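# Hang the held T-shirt hanger on the rail's red tape

## Task

The right gripper starts out holding a hanger that carries a T-shirt. Put the hanger on the rail so that its hook sits on the red tape, with the hanger roughly perpendicular to the rail, and leave it hanging motionless. The T-shirt must stay about centred on the hanger, and any other hanger must still be on the rail at the end. The rack is free-standing: do not move it, and if it tips more than a little the scene ends immediately as a failure. The result must hold without the robot supporting it, so release the hanger and move the gripper away at the end.

## Robot and tools

Robot and frames. There are two six-joint arms, left_arm and right_arm, each with a parallel gripper. All positions in results use one shared scene frame in metres. Its origin is on the table top midway between the arms, +z is up, +x points out over the table, and left_arm sits on the +y side. The arm names are labels only and say nothing about image sides. Base roots: left_arm at (+0.021, +0.344, 0) with quat_wxyz (+0.999, 0, 0, -0.043); right_arm at (-0.035, -0.321, 0) with quat_wxyz (+0.998, 0, 0, +0.066). On each gripper the fingers point along its +z axis and close along its y axis. The reported end_effector_position is the point between the finger pads, just under 1 cm behind the tips; it can be somewhat off, more so at full reach.

Joint order, used in every row and every per-joint list: waist (joint1), shoulder (joint2), elbow (joint3), wrist pitch (joint4), wrist yaw (joint5), wrist roll (joint6). Stated ranges in radians: waist -2.618 to 3.054, shoulder 0.000 to 3.142, elbow 0.000 to 3.142, wrist pitch -1.571 to 1.571, wrist yaw -1.571 to 1.571, wrist roll -2.094 to 2.094. True ends may differ by up to 0.036 rad.

The row. Every motion command is built from a row of 14 numbers, each in [-1, 1], always covering both arms: left_arm's six joint numbers then its opening, then right_arm's six joint numbers then its opening. Joint numbers are scaled offsets, not angles: 1.0 equals 1.202 rad for the waist, 1.258 for the shoulder, 1.238 for the elbow, 2.073 for wrist pitch, and 2.022 for wrist yaw and for wrist roll. Zero means no change. The opening is absolute, not an offset: +1 fully open, -1 closed.

execute_actions(actions): a list of actions run one after another. Each action is a list of up to 15 rows, one per control step of 1/30 s; if fewer rows are given, the last one repeats to fill 15 steps. Joint offsets in every row of an action are measured from the joint angles when that action began (for a call's first action, the last angles any result reported), not from the previous row. An action that would push a joint more than 0.036 rad beyond its range is rejected for both arms; a malformed action, or a first action failing that check, rejects the whole call. A joint asked past its real end stops there, and the result may say "joint sent to its limit" (its absence proves nothing). An empty list just returns the current state and images.

move(target, speed, blocking): target is one 14-number row whose offsets are taken from the "Joint positions" in the latest result that showed them. All joints travel together and finish at the same moment, so the gripper follows a curve; duration is clamped to 0.5-10 s. speed (0.01 to 2 rad/s, default 0.5) caps the joint with the longest travel. The opening numbers are sent at the start. Moves do not stop for obstacles or the other arm. With blocking=false the result comes after 0.5 s while the arm keeps going; other motion calls are refused until a result shows it ended, so use wait or stop. The extra "move:" line reports the ending (done, off_target, moving, held, fault), limits=held or limits=none, and each arm's joint farthest from target.

wait(seconds): 0 to 10 s, arms keep their last command; returns early if a running move ends. stop(): brakes a running move (needs some room; fingers continue). zoom_image(camera, region): enlarges [x0, y0, x1, y1] of one camera's latest image, at most 504 by 504 pixels. Cameras: cam_high, cam_low, cam_left_wrist, cam_right_wrist, all 504x504, with pinhole+radial calibration given per camera (small per-scene errors). read_manual(section): URDF licence texts only. finished_scene(scene): ends the given scene (1 or 2) irreversibly and reports success.

Results. The state line gives each arm's end_effector_position and end_effector_quat_wxyz. Joint positions and Joint velocities give per arm the six joints (rad, rad/s) then finger gap (m; 0.087 when fully open). Joint targets shows where joints are currently driven. grip_measured is the measured opening on the command scale. Action calls also list joint readings at some steps; HELD marks steps where an arm was held back. "joint command not followed" means a clearance check altered that arm's targets.

Motion limits. Each step a joint's target stays within a lead of its measured angle: 0.202 rad waist, 0.258 shoulder, 0.238 elbow, 0.573 wrist pitch, 0.522 wrist yaw and roll; targets that would move the gripper over 70 mm from where it is get scaled back. Big changes thus span several actions, and an unfinished change should be re-sent. Friction may leave a joint up to about 0.031 rad short, and smaller commands may not move it.

Gripping. To hold, command an opening about 0.02 below grip_measured (less for a lighter grip). Readings may be off by about 1 mm. Pads push up to about 20 N; closing fast can squeeze harder.

Avoid: dropping the hanger, tipping or shoving the rack, knocking other hangers off, pushing rigid things off the table, fast or hard contacts, and letting the arms collide or press on each other. A loose object may occasionally get nudged. Holding loads heats motors: MOTOR HOT warns from 75 °C, 90 °C stops that arm for 10 s, and 100 °C makes it drop; stops appear as OVER-TEMPERATURE FAULT lines. The robot holds its last command while you think, so do not leave it loaded or pressing for long. Smooth, economical motion is preferred.

Each tool is called after "Emit:" as a command line: name --argument value for each argument, lists and objects as JSON in quotes; but a table of rows of numbers goes row by row, as --pt "numbers of a row", without its own name.

## Session

Emit:
execute_actions --actions '[]'

Scene clock: 0.00 s.
left_arm: end_effector_position=(+0.4039, +0.3101, +0.3581) grip_measured=+0.983 end_effector_quat_wxyz=(+0.705, +0.033, +0.708, -0.029) | right_arm: end_effector_position=(+0.2083, +0.0749, +0.4203) grip_measured=-0.831 end_effector_quat_wxyz=(+0.664, -0.171, +0.716, +0.134)
Joint names: [waist, shoulder, elbow, wrist pitch, wrist yaw, wrist roll]
Joint positions: left_arm=[-0.004  1.053  1.046  0.003 -0.001  0.005  0.087] | right_arm=[ 1.177  1.63   1.835 -0.334  0.873  0.063  0.007]
Joint velocities: left_arm=[ 0.012 -0.002 -0.002 -0.022 -0.066  0.022 -0.001] | right_arm=[-0.002 -0.002 -0.007  0.022  0.007  0.007  0.001]
Joint targets: left_arm=[-0.004 1.053 1.046 0.003 -0.001 0.005] | right_arm=[1.177 1.630 1.835 -0.310 0.873 0.063]

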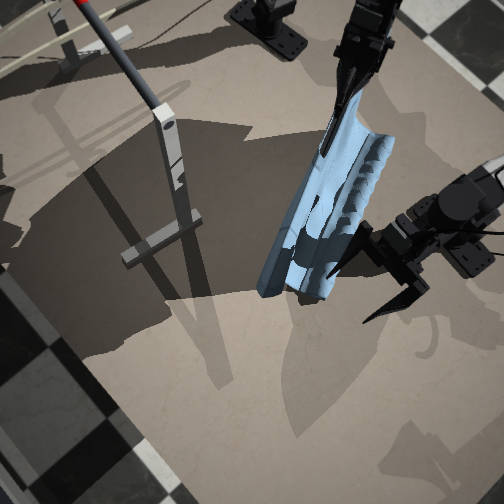

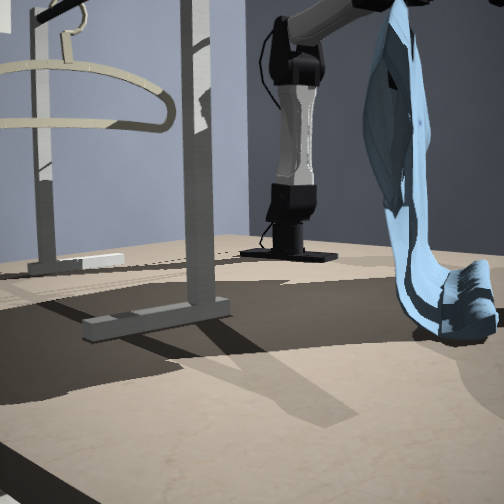

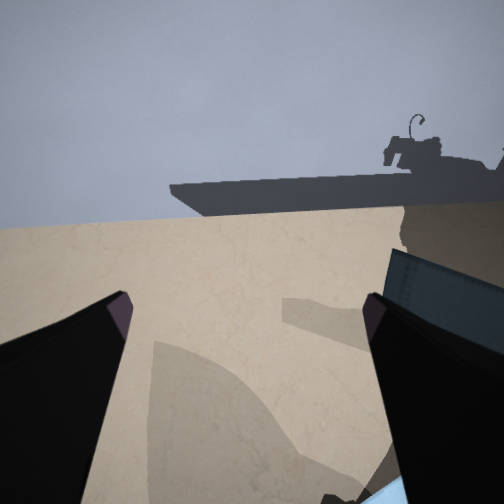

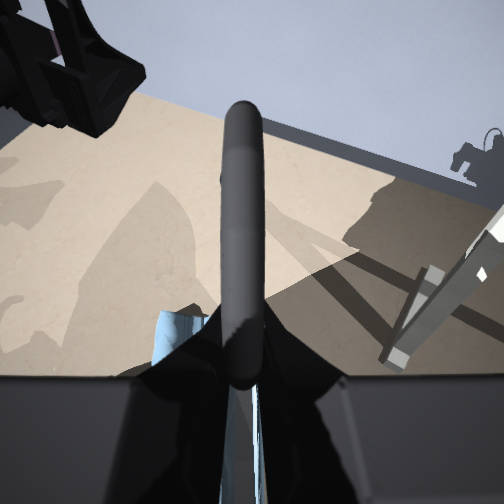

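Emit:
zoom_image --camera "cam_high" --region '[270,40,430,200]'

Emit:
zoom_image --camera "cam_low" --region '[0,0,200,140]'

Emit:
move --target '[-0.9,-0.6,-0.25,0.2,0,0,1,0,0,0,0.012,0,0,-0.87]' --speed 0.8

Region (270, 40, 430, 200) of cam_high's 504x504 image, scaled by 3.150, with more detail than that image has.

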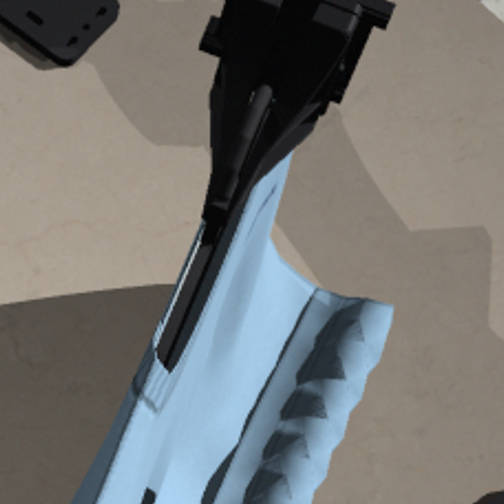

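Region (0, 0, 200, 140) of cam_low's 504x504 image, scaled by 2.520, with more detail than that image has; it fills the top 353 rows of this view, and the rest is white.

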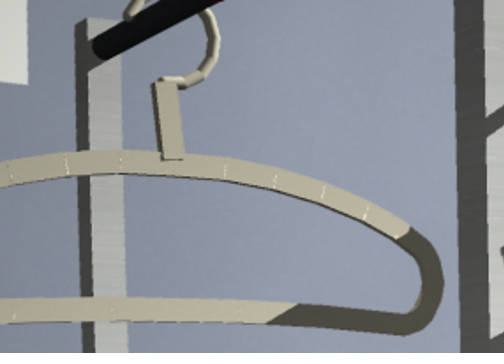

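Scene clock: 36.73 s.
left_arm: end_effector_position=(+0.0848, +0.1990, +0.5168) grip_measured=+0.983 end_effector_quat_wxyz=(+0.785, +0.192, +0.292, -0.511) | right_arm: end_effector_position=(+0.2080, +0.0739, +0.4174) grip_measured=-0.831 end_effector_quat_wxyz=(+0.661, -0.175, +0.718, +0.129)
Joint names: [waist, shoulder, elbow, wrist pitch, wrist yaw, wrist roll]
Joint positions: left_arm=[-1.075  0.314  0.763  0.409 -0.001  0.005  0.087] | right_arm=[ 1.177  1.63   1.835 -0.35   0.873  0.063  0.007]
Joint velocities: left_arm=[-0.007 -0.002 -0.012 -0.007 -0.007  0.007 -0.001] | right_arm=[-0.002 -0.002 -0.002  0.022  0.051 -0.037 -0.001]
Joint targets: left_arm=[-1.086 0.299 0.736 0.417 -0.001 0.005] | right_arm=[1.177 1.630 1.835 -0.309 0.873 0.063]
move: off_target (left_arm, right_arm); limits=none; left_arm: farthest joint: the elbow, 0.026 radians from its target (0.309 radians at the start); right_arm: farthest joint: the wrist pitch, 0.040 radians from its target (0.024 radians at the start)
camera_calibration (this result's frames):
cam_left_wrist: T_world_to_cam=[[-0.912767, -0.408459, 0.00428066, 0.152062], [-0.0170509, 0.0276286, -0.999473, 0.531529], [0.408125, -0.912358, -0.032183, 0.30892], [0, 0, 0, 1]] pos_world=[0.0217818, 0.329272, 0.54054]
cam_right_wrist: T_world_to_cam=[[0.40583, -0.912407, 0.0530522, -0.0402328], [-0.735746, -0.360586, -0.573285, 0.441865], [0.5422, 0.193624, -0.817637, 0.35463], [0, 0, 0, 1]] pos_world=[0.149148, 0.0539573, 0.545408]

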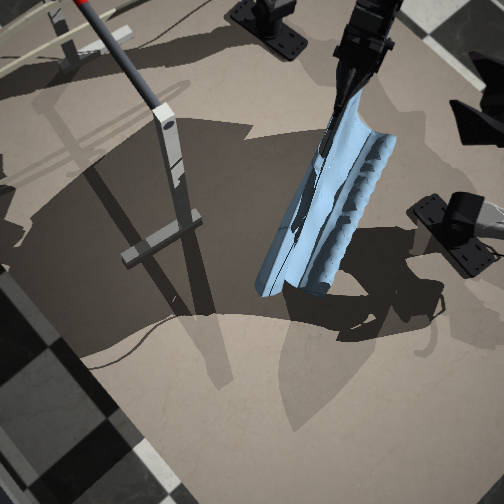

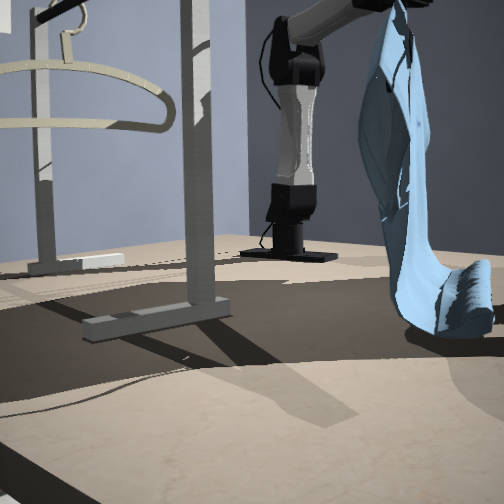

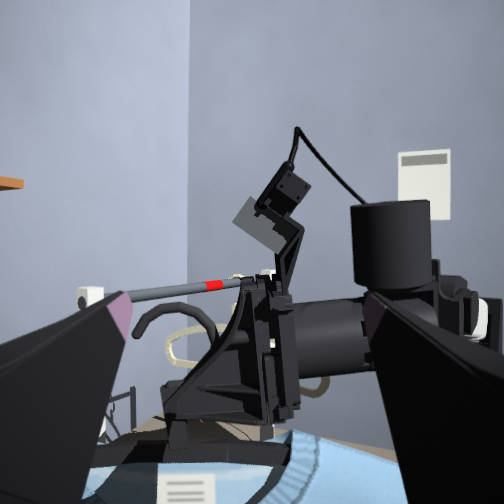

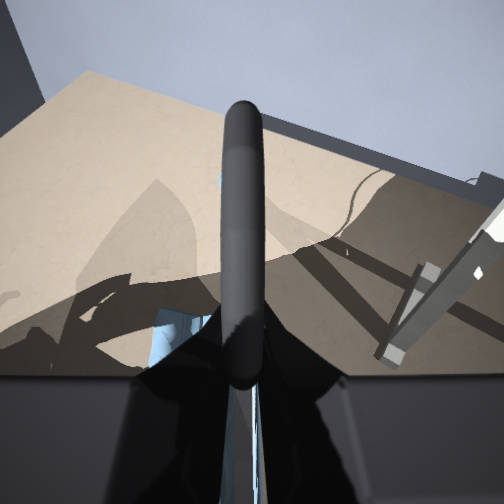

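Emit:
move --target '[0,0,0,0,0,0,1,0.26,-0.095,0.206,-0.1,0.25,-0.031,-0.87]' --speed 0.3

Scene clock: 69.10 s.
left_arm: end_effector_position=(+0.0848, +0.1991, +0.5169) grip_measured=+0.983 end_effector_quat_wxyz=(+0.785, +0.191, +0.292, -0.512) | right_arm: end_effector_position=(+0.1239, -0.0169, +0.5080) grip_measured=-0.831 end_effector_quat_wxyz=(+0.700, -0.097, +0.703, +0.077)
Joint names: [waist, shoulder, elbow, wrist pitch, wrist yaw, wrist roll]
Joint positions: left_arm=[-1.075  0.314  0.763  0.409 -0.001  0.005  0.087] | right_arm=[ 1.482  1.526  2.06  -0.57   1.367  0.007  0.007]
Joint velocities: left_arm=[-0.007 -0.017  0.007  0.007  0.125  0.007 -0.   ] | right_arm=[ 0.007  0.007 -0.007 -0.051  0.037  0.007  0.   ]
Joint targets: left_arm=[-1.075 0.314 0.763 0.409 -0.001 0.005] | right_arm=[1.490 1.510 2.090 -0.557 1.378 0.001]
move: off_target (right_arm); limits=none; left_arm: farthest joint: the waist, 0.000 radians from its target (0.000 radians at the start); right_arm: farthest joint: the elbow, 0.030 radians from its target (0.255 radians at the start)
camera_calibration (this result's frames):
cam_left_wrist: T_world_to_cam=[[-0.912767, -0.408457, 0.00428455, 0.15206], [-0.0168988, 0.027279, -0.999485, 0.531664], [0.40813, -0.91237, -0.0318018, 0.308789], [0, 0, 0, 1]] pos_world=[0.0217536, 0.329337, 0.540559]
cam_right_wrist: T_world_to_cam=[[0.226834, -0.973375, 0.0329665, -0.0623598], [-0.742266, -0.194693, -0.641199, 0.437295], [0.630546, 0.120976, -0.766666, 0.453785], [0, 0, 0, 1]] pos_world=[0.0526023, -0.0304583, 0.630351]

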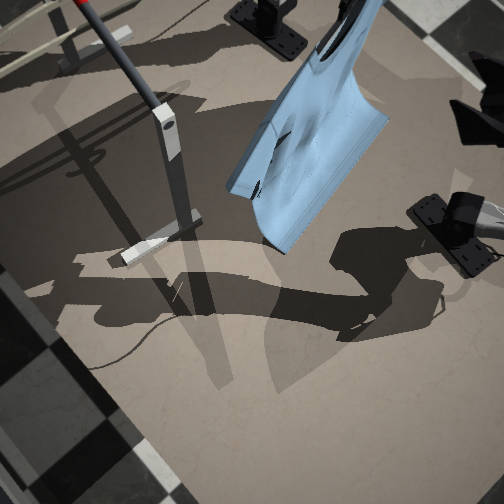

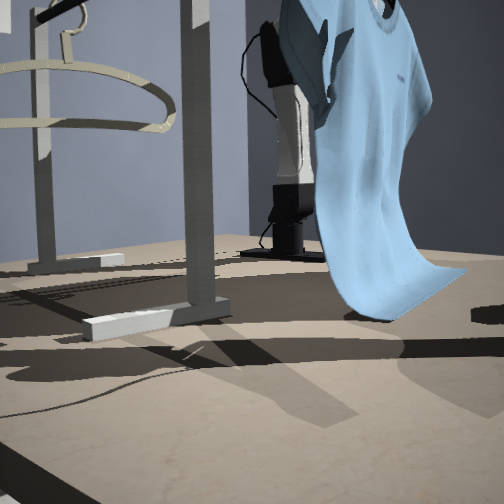

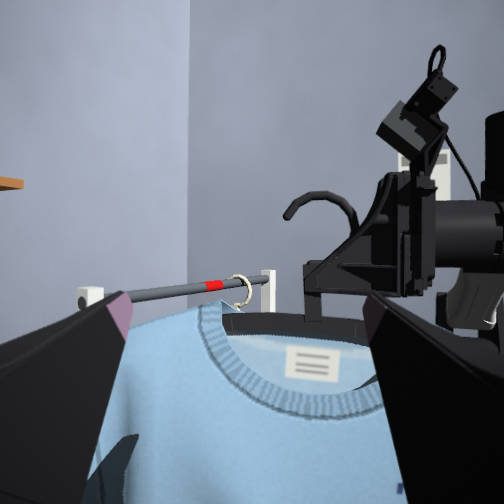

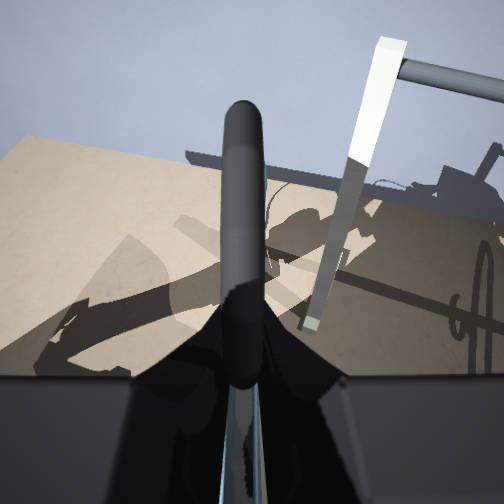

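Emit:
move --target '[0,0,0,0,0,0,1,0.03,-0.118,0.215,-0.16,0.098,0,-0.87]' --speed 0.25

Scene clock: 75.40 s.
left_arm: end_effector_position=(+0.0848, +0.1991, +0.5169) grip_measured=+0.983 end_effector_quat_wxyz=(+0.785, +0.191, +0.292, -0.512) | right_arm: end_effector_position=(+0.1297, -0.1583, +0.5625) grip_measured=-0.831 end_effector_quat_wxyz=(+0.706, -0.026, +0.707, +0.034)
Joint names: [waist, shoulder, elbow, wrist pitch, wrist yaw, wrist roll]
Joint positions: left_arm=[-1.075  0.314  0.763  0.409 -0.001  0.005  0.087] | right_arm=[ 1.508  1.387  2.302 -0.91   1.555  0.007  0.007]
Joint velocities: left_arm=[-0.007  0.002 -0.002 -0.066 -0.007  0.007  0.   ] | right_arm=[-0.002  0.002 -0.012  0.037  0.081  0.037 -0.001]
Joint targets: left_arm=[-1.075 0.314 0.763 0.409 -0.001 0.005] | right_arm=[1.518 1.378 2.327 -0.902 1.563 0.007]
joint sent to its limit (right arm) — the command would take the wrist yaw past its upper limit, so that joint was sent only as far as its limit.
move: off_target (right_arm); limits=none; left_arm: farthest joint: the waist, 0.000 radians from its target (0.000 radians at the start); right_arm: farthest joint: the elbow, 0.025 radians from its target (0.266 radians at the start)
camera_calibration (this result's frames):
cam_left_wrist: T_world_to_cam=[[-0.912767, -0.408457, 0.00428455, 0.15206], [-0.0168988, 0.027279, -0.999485, 0.531664], [0.40813, -0.91237, -0.0318018, 0.308789], [0, 0, 0, 1]] pos_world=[0.0217536, 0.329337, 0.540559]
cam_right_wrist: T_world_to_cam=[[0.0666724, -0.997749, -0.00721891, -0.163584], [-0.761372, -0.0461983, -0.646667, 0.478064], [0.644878, 0.0486111, -0.762738, 0.493495], [0, 0, 0, 1]] pos_world=[0.0566471, -0.165119, 0.684375]

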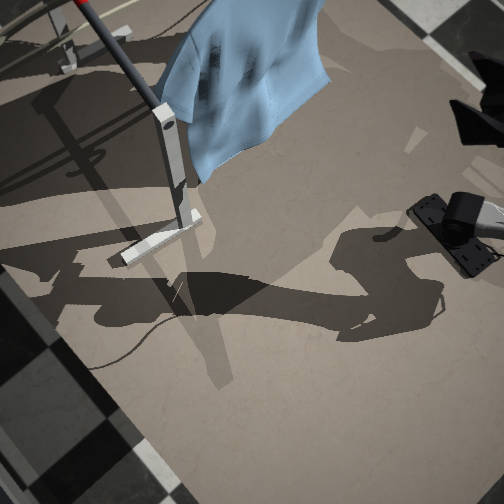

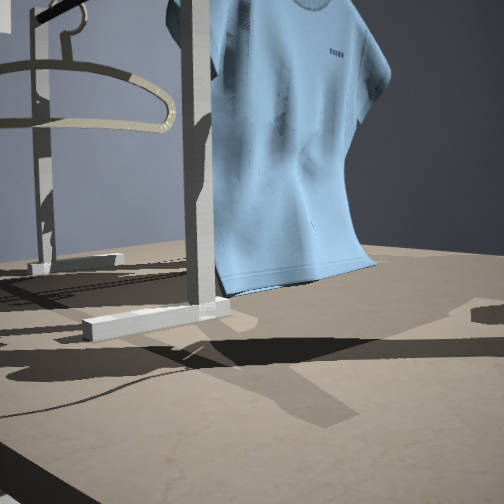

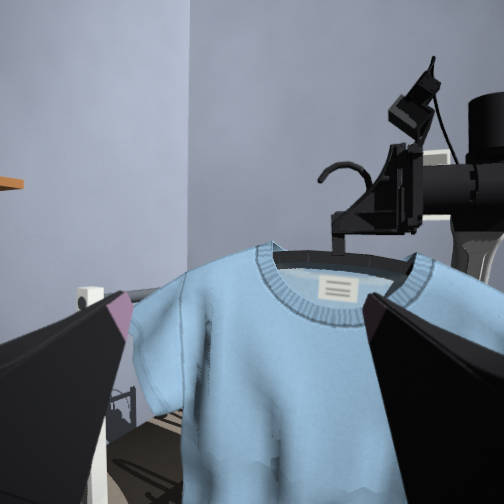

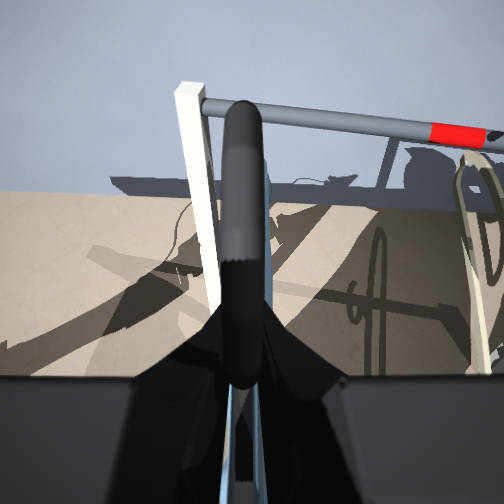

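Emit:
move --target '[0,0,0,0,0,0,1,-0.256,-0.31,-0.745,0.27,-0.077,0,-0.87]' --speed 0.4

Scene clock: 84.63 s.
left_arm: end_effector_position=(+0.0848, +0.1991, +0.5169) grip_measured=+0.983 end_effector_quat_wxyz=(+0.785, +0.191, +0.292, -0.512) | right_arm: end_effector_position=(+0.1766, -0.1764, +0.4428) grip_measured=-0.831 end_effector_quat_wxyz=(+0.707, +0.026, +0.707, -0.021)
Joint names: [waist, shoulder, elbow, wrist pitch, wrist yaw, wrist roll]
Joint positions: left_arm=[-1.075  0.314  0.763  0.409 -0.001  0.005  0.087] | right_arm=[ 1.209  1.016  1.396 -0.379  1.409  0.007  0.007]
Joint velocities: left_arm=[ 0.002  0.007 -0.002  0.007 -0.007 -0.007 -0.   ] | right_arm=[-0.002 -0.002 -0.002 -0.007  0.051  0.081  0.   ]
Joint targets: left_arm=[-1.075 0.314 0.763 0.409 -0.001 0.005] | right_arm=[1.200 0.997 1.379 -0.351 1.399 0.007]
move: off_target (right_arm); limits=none; left_arm: farthest joint: the waist, 0.000 radians from its target (0.000 radians at the start); right_arm: farthest joint: the wrist pitch, 0.029 radians from its target (0.560 radians at the start)
camera_calibration (this result's frames):
cam_left_wrist: T_world_to_cam=[[-0.912767, -0.408457, 0.00428455, 0.15206], [-0.0168988, 0.027279, -0.999485, 0.531664], [0.40813, -0.91237, -0.0318018, 0.308789], [0, 0, 0, 1]] pos_world=[0.0217536, 0.329337, 0.540559]
cam_right_wrist: T_world_to_cam=[[-0.0857606, -0.996311, -0.00302047, -0.160316], [-0.759753, 0.0673587, -0.646713, 0.455285], [0.644531, -0.0531677, -0.762727, 0.354945], [0, 0, 0, 1]] pos_world=[0.103382, -0.171521, 0.56468]

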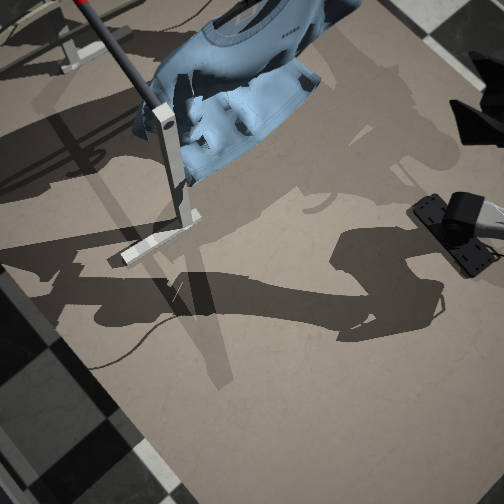

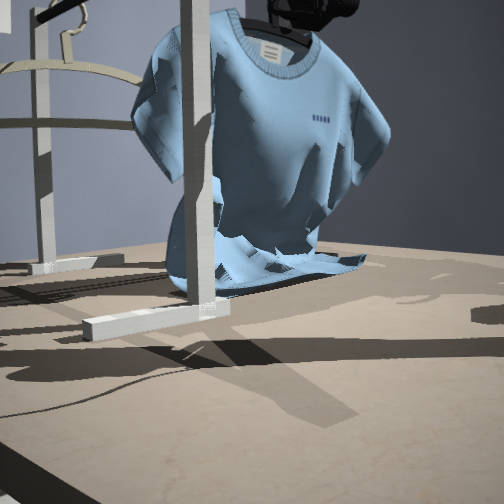

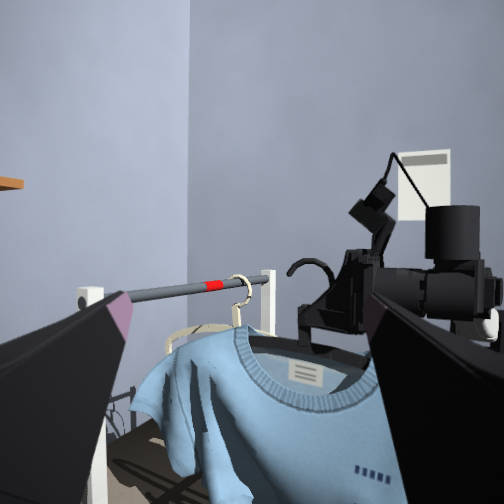

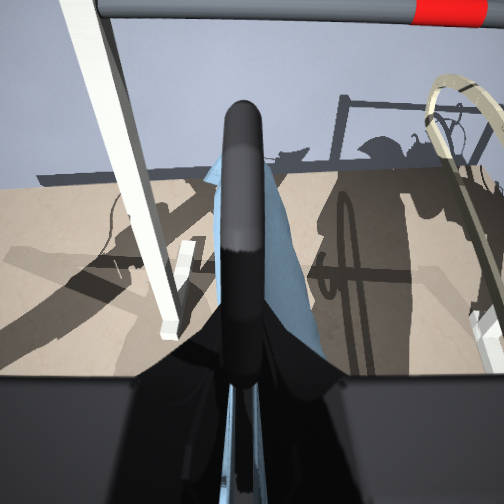

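Emit:
move --target '[0,0,0,0,0,0,1,-1,0.065,-0.01,0.06,-0.59,0,-0.87]' --speed 0.4

Emit:
zoom_image --camera "cam_left_wrist" --region '[170,230,310,350]'

Scene clock: 91.67 s.
left_arm: end_effector_position=(+0.0848, +0.1991, +0.5169) grip_measured=+0.983 end_effector_quat_wxyz=(+0.785, +0.191, +0.292, -0.512) | right_arm: end_effector_position=(+0.3258, -0.3065, +0.4346) grip_measured=-0.831 end_effector_quat_wxyz=(+0.704, +0.029, +0.709, -0.026)
Joint names: [waist, shoulder, elbow, wrist pitch, wrist yaw, wrist roll]
Joint positions: left_arm=[-1.075  0.314  0.763  0.409 -0.001  0.005  0.087] | right_arm=[ 0.016  1.092  1.396 -0.312  0.226  0.007  0.007]
Joint velocities: left_arm=[-0.012 -0.002 -0.002  0.066 -0.11  -0.007  0.   ] | right_arm=[ 0.002  0.012 -0.012  0.007 -0.037 -0.037  0.001]
Joint targets: left_arm=[-1.075 0.314 0.763 0.409 -0.001 0.005] | right_arm=[0.007 1.098 1.383 -0.255 0.216 0.007]
move: off_target (right_arm); limits=none; left_arm: farthest joint: the waist, 0.000 radians from its target (0.000 radians at the start); right_arm: farthest joint: the wrist pitch, 0.058 radians from its target (0.124 radians at the start)
camera_calibration (this result's frames):
cam_left_wrist: T_world_to_cam=[[-0.912767, -0.408457, 0.00428455, 0.15206], [-0.0168988, 0.027279, -0.999485, 0.531664], [0.40813, -0.91237, -0.0318018, 0.308789], [0, 0, 0, 1]] pos_world=[0.0217536, 0.329337, 0.540559]
cam_right_wrist: T_world_to_cam=[[-0.0956531, -0.995414, -0.000737554, -0.274683], [-0.764525, 0.0739405, -0.640339, 0.572916], [0.637457, -0.0606865, -0.768092, 0.247916], [0, 0, 0, 1]] pos_world=[0.253699, -0.30074, 0.55708]

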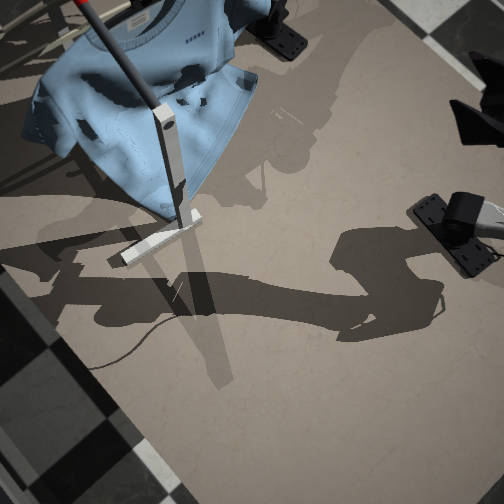

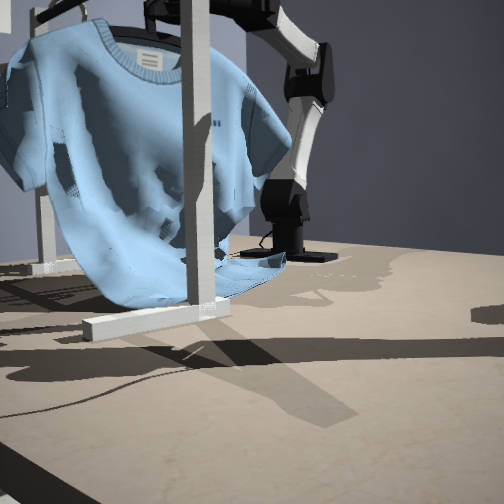

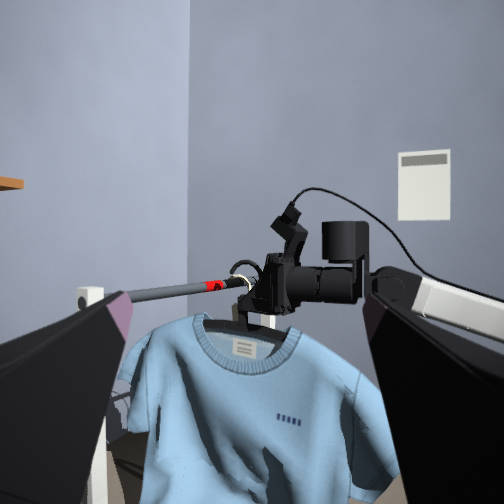

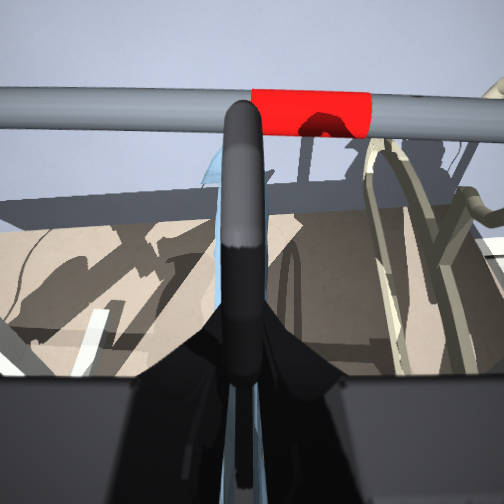

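Region (170, 230, 310, 350) of cam_left_wrist's 504x504 image, scaled by 3.600, with more detail than that image has; it fills the top 432 rows of this view, and the rest is white.

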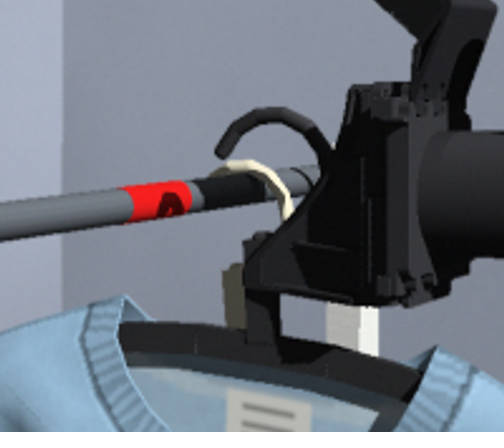

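Emit:
move --target '[0,0,0,0,0,0,1,-0.13,0.078,0,0.072,-0.067,0,-0.87]' --speed 0.15

Emit:
zoom_image --camera "cam_left_wrist" --region '[170,230,310,350]'

Scene clock: 101.83 s.
left_arm: end_effector_position=(+0.0848, +0.1991, +0.5169) grip_measured=+0.983 end_effector_quat_wxyz=(+0.785, +0.191, +0.292, -0.512) | right_arm: end_effector_position=(+0.3615, -0.3376, +0.4227) grip_measured=-0.831 end_effector_quat_wxyz=(+0.702, +0.037, +0.711, -0.033)
Joint names: [waist, shoulder, elbow, wrist pitch, wrist yaw, wrist roll]
Joint positions: left_arm=[-1.075  0.314  0.763  0.409 -0.001  0.005  0.087] | right_arm=[-0.132  1.187  1.396 -0.222  0.099  0.007  0.007]
Joint velocities: left_arm=[-0.012 -0.012 -0.012 -0.066 -0.051 -0.022  0.   ] | right_arm=[ 0.002 -0.002 -0.012  0.125 -0.095 -0.037 -0.001]
Joint targets: left_arm=[-1.075 0.314 0.763 0.409 -0.001 0.005] | right_arm=[-0.140 1.190 1.396 -0.163 0.090 0.007]
move: off_target (right_arm); limits=none; left_arm: farthest joint: the waist, 0.000 radians from its target (0.000 radians at the start); right_arm: farthest joint: the wrist pitch, 0.059 radians from its target (0.149 radians at the start)
camera_calibration (this result's frames):
cam_left_wrist: T_world_to_cam=[[-0.912767, -0.408457, 0.00428455, 0.15206], [-0.0168988, 0.027279, -0.999485, 0.531664], [0.40813, -0.91237, -0.0318018, 0.308789], [0, 0, 0, 1]] pos_world=[0.0217536, 0.329337, 0.540559]
cam_right_wrist: T_world_to_cam=[[-0.116149, -0.993231, -0.00122331, -0.293919], [-0.766049, 0.0903658, -0.636398, 0.599357], [0.632201, -0.0729797, -0.77136, 0.213311], [0, 0, 0, 1]] pos_world=[0.290143, -0.330523, 0.54561]

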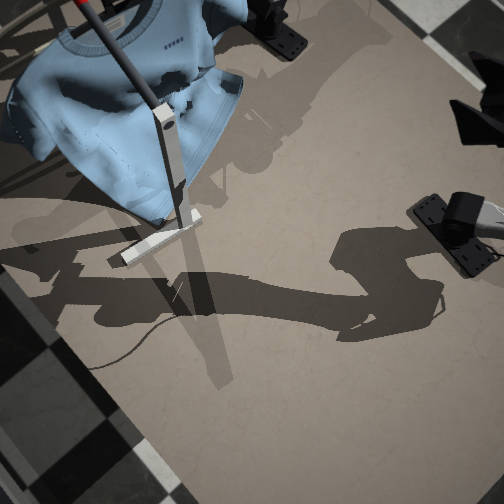

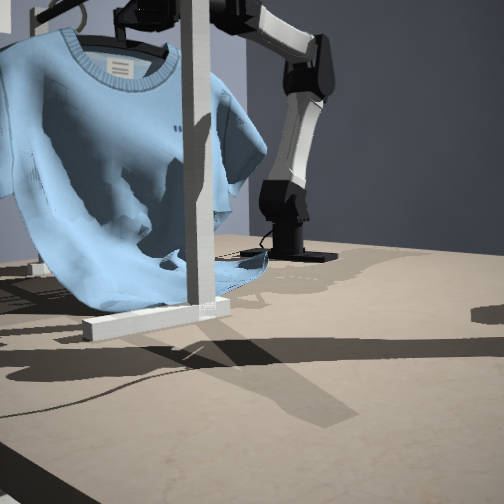

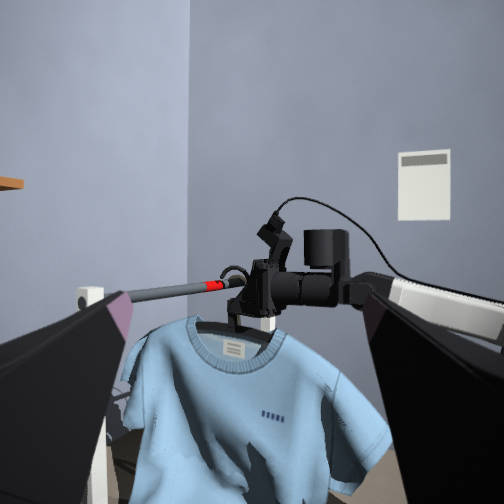

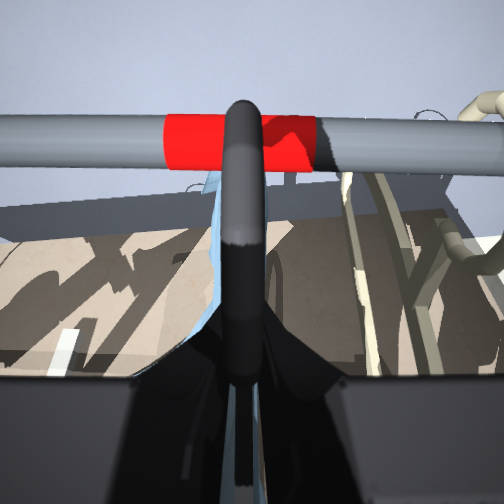

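Region (170, 230, 310, 350) of cam_left_wrist's 504x504 image, scaled by 3.600, with more detail than that image has; it fills the top 432 rows of this view, and the rest is white.

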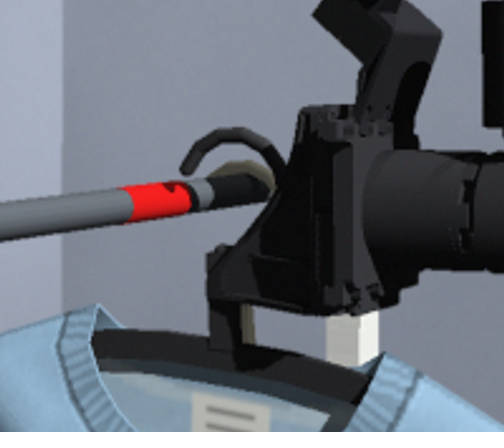

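Emit:
execute_actions --actions '[[[0,0,0,0,0,0,1,-0.007,0,0.028,0.03,0,0,-0.87]],[[0,0,0,0,0,0,1,-0.01,0.015,0.03,0.031,0,0,-0.87],[0,0,0,0,0,0,1,-0.01,0.022,0.035,0.032,0,0,-0.87],[0,0,0,0,0,0,1,-0.01,0.03,0.04,0.034,0,0,-0.87],[0,0,0,0,0,0,1,-0.01,0.037,0.045,0.036,0,0,-0.87],[0,0,0,0,0,0,1,-0.012,0.045,0.05,0.037,0,0,-0.87],[0,0,0,0,0,0,1,-0.012,0.052,0.055,0.039,0,0,-0.87],[0,0,0,0,0,0,1,-0.012,0.06,0.06,0.04,0,0,-0.87]],[[0,0,0,0,0,0,1,-0.01,0.015,0.03,0.031,0,0,-0.87],[0,0,0,0,0,0,1,-0.01,0.022,0.035,0.032,0,0,-0.87],[0,0,0,0,0,0,1,-0.01,0.03,0.04,0.034,0,0,-0.87],[0,0,0,0,0,0,1,-0.01,0.037,0.045,0.036,0,0,-0.87],[0,0,0,0,0,0,1,-0.012,0.045,0.05,0.037,0,0,-0.87],[0,0,0,0,0,0,1,-0.012,0.052,0.055,0.039,0,0,-0.87],[0,0,0,0,0,0,1,-0.012,0.06,0.06,0.04,0,0,-0.87]]]'

Emit:
zoom_image --camera "cam_left_wrist" --region '[170,230,310,350]'

Scene clock: 114.47 s.
left_arm: end_effector_position=(+0.0848, +0.1991, +0.5169) grip_measured=+0.983 end_effector_quat_wxyz=(+0.785, +0.191, +0.292, -0.512) | right_arm: end_effector_position=(+0.4074, -0.3422, +0.4090) grip_measured=-0.831 end_effector_quat_wxyz=(+0.692, +0.040, +0.720, -0.036)
Joint names: [waist, shoulder, elbow, wrist pitch, wrist yaw, wrist roll]
Joint positions: left_arm=[-1.075  0.314  0.763  0.409 -0.001  0.005  0.087] | right_arm=[-0.142  1.342  1.468 -0.166  0.098  0.007  0.007]
Joint velocities: left_arm=[-0.002 -0.007  0.012  0.022  0.095  0.022  0.001] | right_arm=[-0.007  0.002 -0.002  0.095  0.022  0.022 -0.   ]
Joint targets: left_arm=[-1.075 0.314 0.763 0.409 -0.001 0.005] | right_arm=[-0.151 1.339 1.506 -0.109 0.098 0.007]
Step readings (joint positions; steps 1 to 15: 1st action; 16 to 30: 2nd action; 31 to 45: 3rd action):
0: left_arm=[-1.075 0.314 0.763 0.409 -0.001 0.005] | right_arm=[-0.132 1.187 1.396 -0.222 0.098 0.007]
1: left_arm=[-1.075 0.314 0.763 0.409 -0.001 0.005] | right_arm=[-0.132 1.187 1.396 -0.222 0.098 0.007]
2: left_arm=[-1.075 0.314 0.763 0.409 -0.001 0.005] | right_arm=[-0.132 1.187 1.396 -0.221 0.098 0.007]
4: left_arm=[-1.075 0.314 0.763 0.409 -0.001 0.005] | right_arm=[-0.132 1.187 1.396 -0.221 0.098 0.007]
8: left_arm=[-1.075 0.314 0.763 0.409 -0.001 0.005] | right_arm=[-0.132 1.187 1.396 -0.220 0.098 0.007]
15: left_arm=[-1.075 0.314 0.763 0.409 -0.001 0.005] | right_arm=[-0.132 1.187 1.396 -0.219 0.098 0.007]
16: left_arm=[-1.075 0.314 0.763 0.409 -0.001 0.005] | right_arm=[-0.132 1.188 1.396 -0.218 0.098 0.007]
17: left_arm=[-1.075 0.314 0.763 0.409 -0.001 0.005] | right_arm=[-0.132 1.191 1.397 -0.216 0.098 0.007]
19: left_arm=[-1.075 0.314 0.763 0.409 -0.001 0.005] | right_arm=[-0.132 1.206 1.407 -0.213 0.098 0.007]
23: left_arm=[-1.075 0.314 0.763 0.409 -0.001 0.005] | right_arm=[-0.136 1.248 1.430 -0.200 0.098 0.007]
30: left_arm=[-1.075 0.314 0.763 0.409 -0.001 0.005] | right_arm=[-0.137 1.264 1.432 -0.191 0.098 0.007]
31: left_arm=[-1.075 0.314 0.763 0.409 -0.001 0.005] | right_arm=[-0.137 1.265 1.432 -0.191 0.098 0.007]
32: left_arm=[-1.075 0.314 0.763 0.409 -0.001 0.005] | right_arm=[-0.137 1.268 1.434 -0.188 0.098 0.007]
34: left_arm=[-1.075 0.314 0.763 0.409 -0.001 0.005] | right_arm=[-0.137 1.283 1.444 -0.184 0.098 0.007]
38: left_arm=[-1.075 0.314 0.763 0.409 -0.001 0.005] | right_arm=[-0.141 1.325 1.466 -0.172 0.098 0.007]
45: Joint positions above
camera_calibration (this result's frames):
cam_left_wrist: T_world_to_cam=[[-0.912767, -0.408457, 0.00428455, 0.15206], [-0.0168988, 0.027279, -0.999485, 0.531664], [0.40813, -0.91237, -0.0318018, 0.308789], [0, 0, 0, 1]] pos_world=[0.0217536, 0.329337, 0.540559]
cam_right_wrist: T_world_to_cam=[[-0.125984, -0.99203, 0.00195297, -0.290015], [-0.782303, 0.0981387, -0.615119, 0.626822], [0.610025, -0.0790231, -0.788432, 0.18734], [0, 0, 0, 1]] pos_world=[0.339545, -0.334415, 0.533842]

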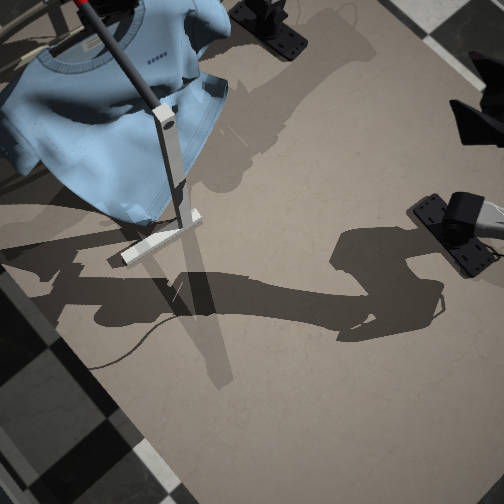

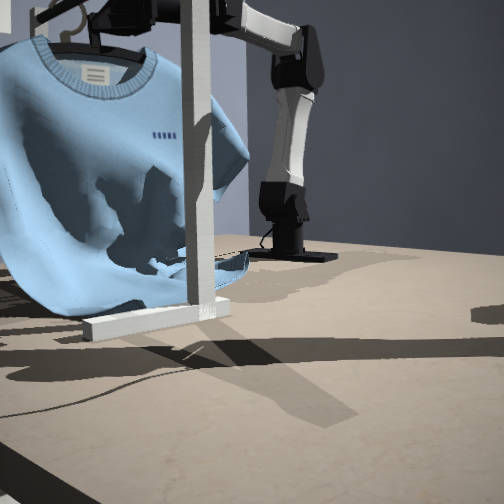

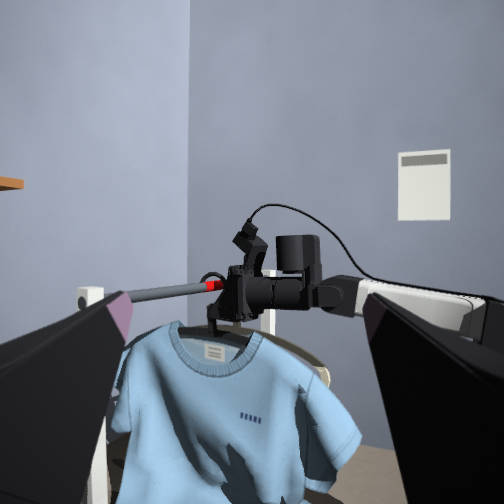

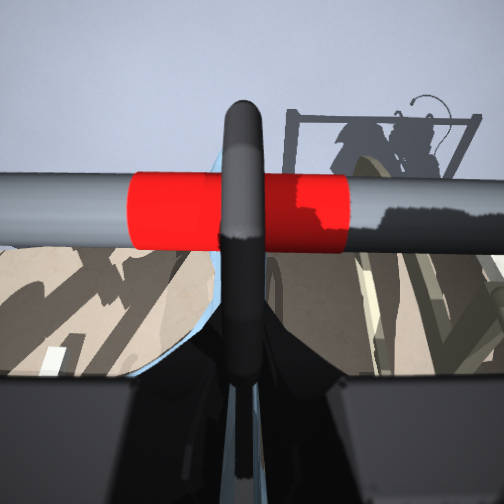

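Region (170, 230, 310, 350) of cam_left_wrist's 504x504 image, scaled by 3.600, with more detail than that image has; it fills the top 432 rows of this view, and the rest is white.

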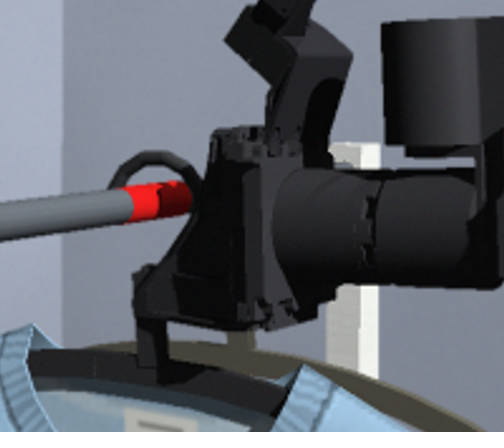

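Lower by relaxing the wrist pitch, then open and retreat.

Emit:
execute_actions --actions '[[[0,0,0,0,0,0,1,0,0,0,-0.005,0,0,-0.87]],[[0,0,0,0,0,0,1,0,0,0,0,0,0,-0.8],[0,0,0,0,0,0,1,0,0,0,0,0,0,-0.75],[0,0,0,0,0,0,1,0,0,0,0,0,0,-0.6],[0,0,0,0,0,0,1,0,0,0,0,0,0,-0.3]]]'

Emit:
move --target '[0,0,0,0,0,0,1,0.03,-0.3,-0.06,-0.12,0,0,-0.3]' --speed 0.3

Scene clock: 135.87 s.
left_arm: end_effector_position=(+0.0848, +0.1991, +0.5169) grip_measured=+0.983 end_effector_quat_wxyz=(+0.785, +0.191, +0.292, -0.512) | right_arm: end_effector_position=(+0.4050, -0.3422, +0.3986) grip_measured=-0.300 end_effector_quat_wxyz=(+0.676, +0.039, +0.735, -0.037)
Joint names: [waist, shoulder, elbow, wrist pitch, wrist yaw, wrist roll]
Joint positions: left_arm=[-1.075  0.314  0.763  0.409 -0.001  0.005  0.087] | right_arm=[-0.142  1.342  1.468 -0.209  0.098  0.007  0.031]
Joint velocities: left_arm=[-0.007  0.002 -0.007 -0.037  0.037 -0.022  0.001] | right_arm=[-0.002 -0.007  0.002 -0.007 -0.007  0.022  0.   ]
Joint targets: left_arm=[-1.075 0.314 0.763 0.409 -0.001 0.005] | right_arm=[-0.142 1.342 1.468 -0.207 0.098 0.007]
Step readings (joint positions; steps 1 to 15: 1st action; 16 to 30: 2nd action):
0: left_arm=[-1.075 0.314 0.763 0.409 -0.001 0.005] | right_arm=[-0.142 1.342 1.468 -0.165 0.098 0.007]
1: left_arm=[-1.075 0.314 0.763 0.409 -0.001 0.005] | right_arm=[-0.142 1.342 1.468 -0.169 0.098 0.007]
2: left_arm=[-1.075 0.314 0.763 0.409 -0.001 0.005] | right_arm=[-0.142 1.342 1.468 -0.175 0.098 0.007]
4: left_arm=[-1.075 0.314 0.763 0.409 -0.001 0.005] | right_arm=[-0.142 1.342 1.468 -0.188 0.098 0.007]
8: left_arm=[-1.075 0.314 0.763 0.409 -0.001 0.005] | right_arm=[-0.142 1.342 1.468 -0.202 0.098 0.007]
15: left_arm=[-1.075 0.314 0.763 0.409 -0.001 0.005] | right_arm=[-0.142 1.342 1.468 -0.207 0.098 0.007]
16: left_arm=[-1.075 0.314 0.763 0.409 -0.001 0.005] | right_arm=[-0.142 1.342 1.468 -0.208 0.098 0.007]
17: left_arm=[-1.075 0.314 0.763 0.409 -0.001 0.005] | right_arm=[-0.142 1.342 1.468 -0.208 0.098 0.007]
19: left_arm=[-1.075 0.314 0.763 0.409 -0.001 0.005] | right_arm=[-0.142 1.342 1.468 -0.208 0.098 0.007]
23: left_arm=[-1.075 0.314 0.763 0.409 -0.001 0.005] | right_arm=[-0.142 1.342 1.468 -0.209 0.098 0.007]
30: Joint positions above
camera_calibration (this result's frames):
cam_left_wrist: T_world_to_cam=[[-0.912767, -0.408457, 0.00428455, 0.15206], [-0.0168988, 0.027279, -0.999485, 0.531664], [0.40813, -0.91237, -0.0318018, 0.308789], [0, 0, 0, 1]] pos_world=[0.0217536, 0.329337, 0.540559]
cam_right_wrist: T_world_to_cam=[[-0.125798, -0.992032, 0.00686178, -0.292308], [-0.807638, 0.0983934, -0.581412, 0.615446], [0.576104, -0.0786821, -0.81358, 0.204496], [0, 0, 0, 1]] pos_world=[0.342475, -0.334445, 0.526207]

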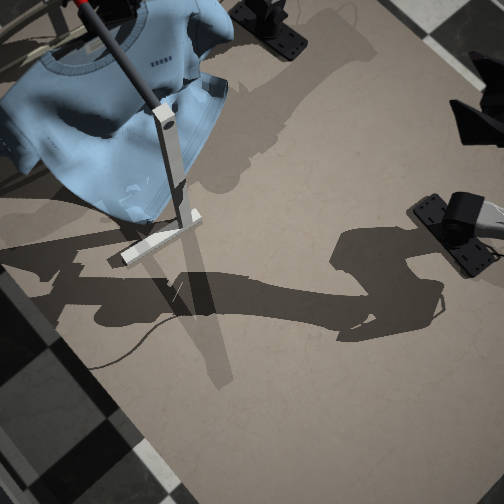

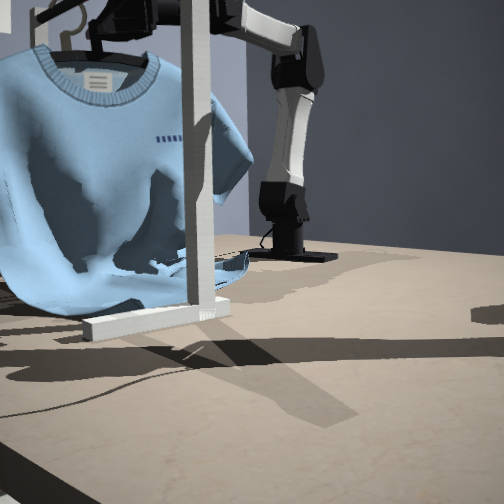

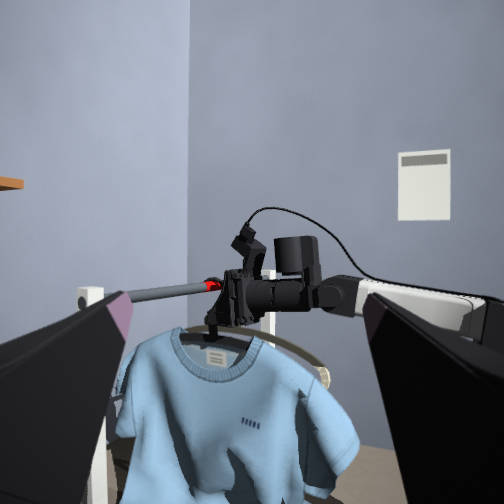

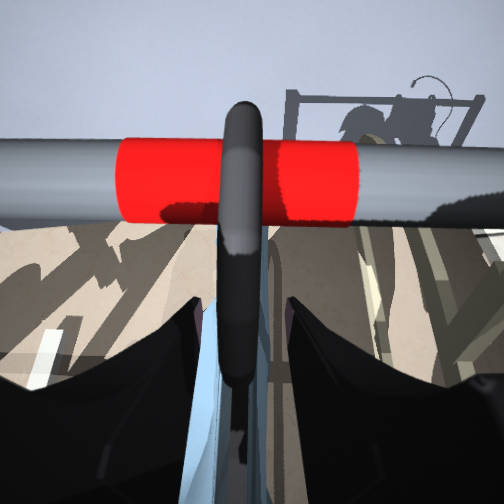

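Scene clock: 137.80 s.
left_arm: end_effector_position=(+0.0848, +0.1991, +0.5169) grip_measured=+0.983 end_effector_quat_wxyz=(+0.785, +0.191, +0.292, -0.512) | right_arm: end_effector_position=(+0.2802, -0.3325, +0.4474) grip_measured=-0.300 end_effector_quat_wxyz=(+0.703, +0.031, +0.710, -0.027)
Joint names: [waist, shoulder, elbow, wrist pitch, wrist yaw, wrist roll]
Joint positions: left_arm=[-1.075  0.314  0.763  0.409 -0.001  0.005  0.087] | right_arm=[-0.115  0.973  1.418 -0.455  0.098  0.007  0.031]
Joint velocities: left_arm=[ 0.007 -0.002  0.007  0.007  0.051 -0.007  0.   ] | right_arm=[ 0.002 -0.012  0.002 -0.007 -0.066  0.066 -0.   ]
Joint targets: left_arm=[-1.075 0.314 0.763 0.409 -0.001 0.005] | right_arm=[-0.106 0.965 1.393 -0.457 0.098 0.007]
move: off_target (right_arm); limits=none; left_arm: farthest joint: the waist, 0.000 radians from its target (0.000 radians at the start); right_arm: farthest joint: the elbow, 0.025 radians from its target (0.074 radians at the start)
camera_calibration (this result's frames):
cam_left_wrist: T_world_to_cam=[[-0.912767, -0.408457, 0.00428455, 0.15206], [-0.0168988, 0.027279, -0.999485, 0.531664], [0.40813, -0.91237, -0.0318018, 0.308789], [0, 0, 0, 1]] pos_world=[0.0217536, 0.329337, 0.540559]
cam_right_wrist: T_world_to_cam=[[-0.0994564, -0.995041, -0.0016761, -0.303319], [-0.765025, 0.0775428, -0.639315, 0.549005], [0.636274, -0.0623017, -0.768943, 0.28545], [0, 0, 0, 1]] pos_world=[0.208212, -0.326602, 0.569973]

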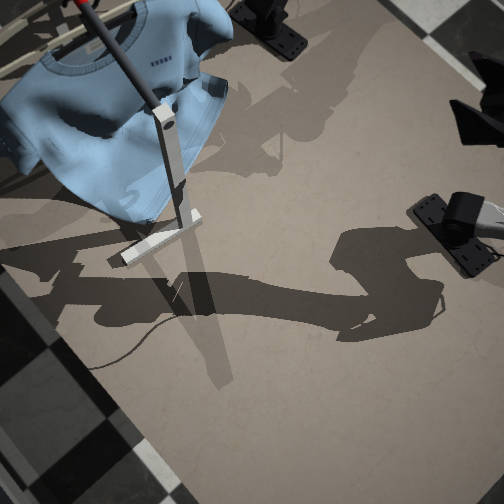

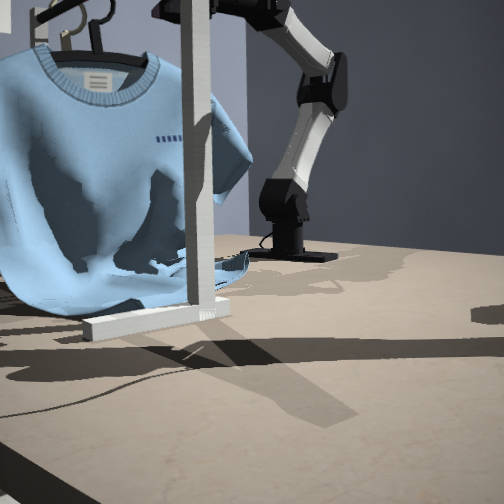

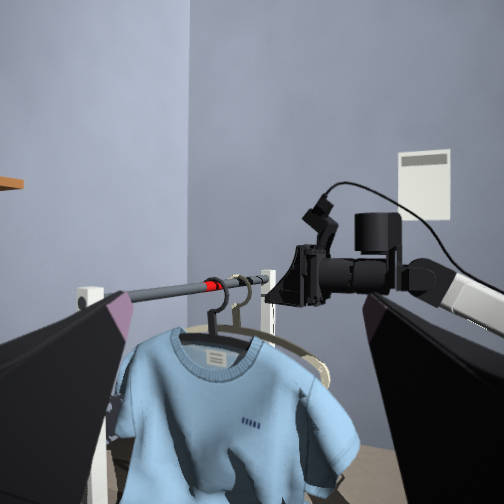

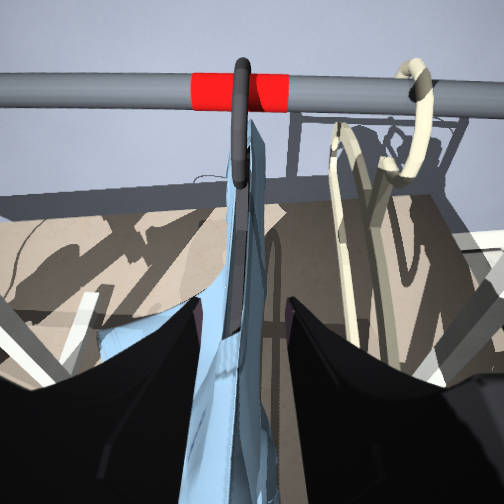

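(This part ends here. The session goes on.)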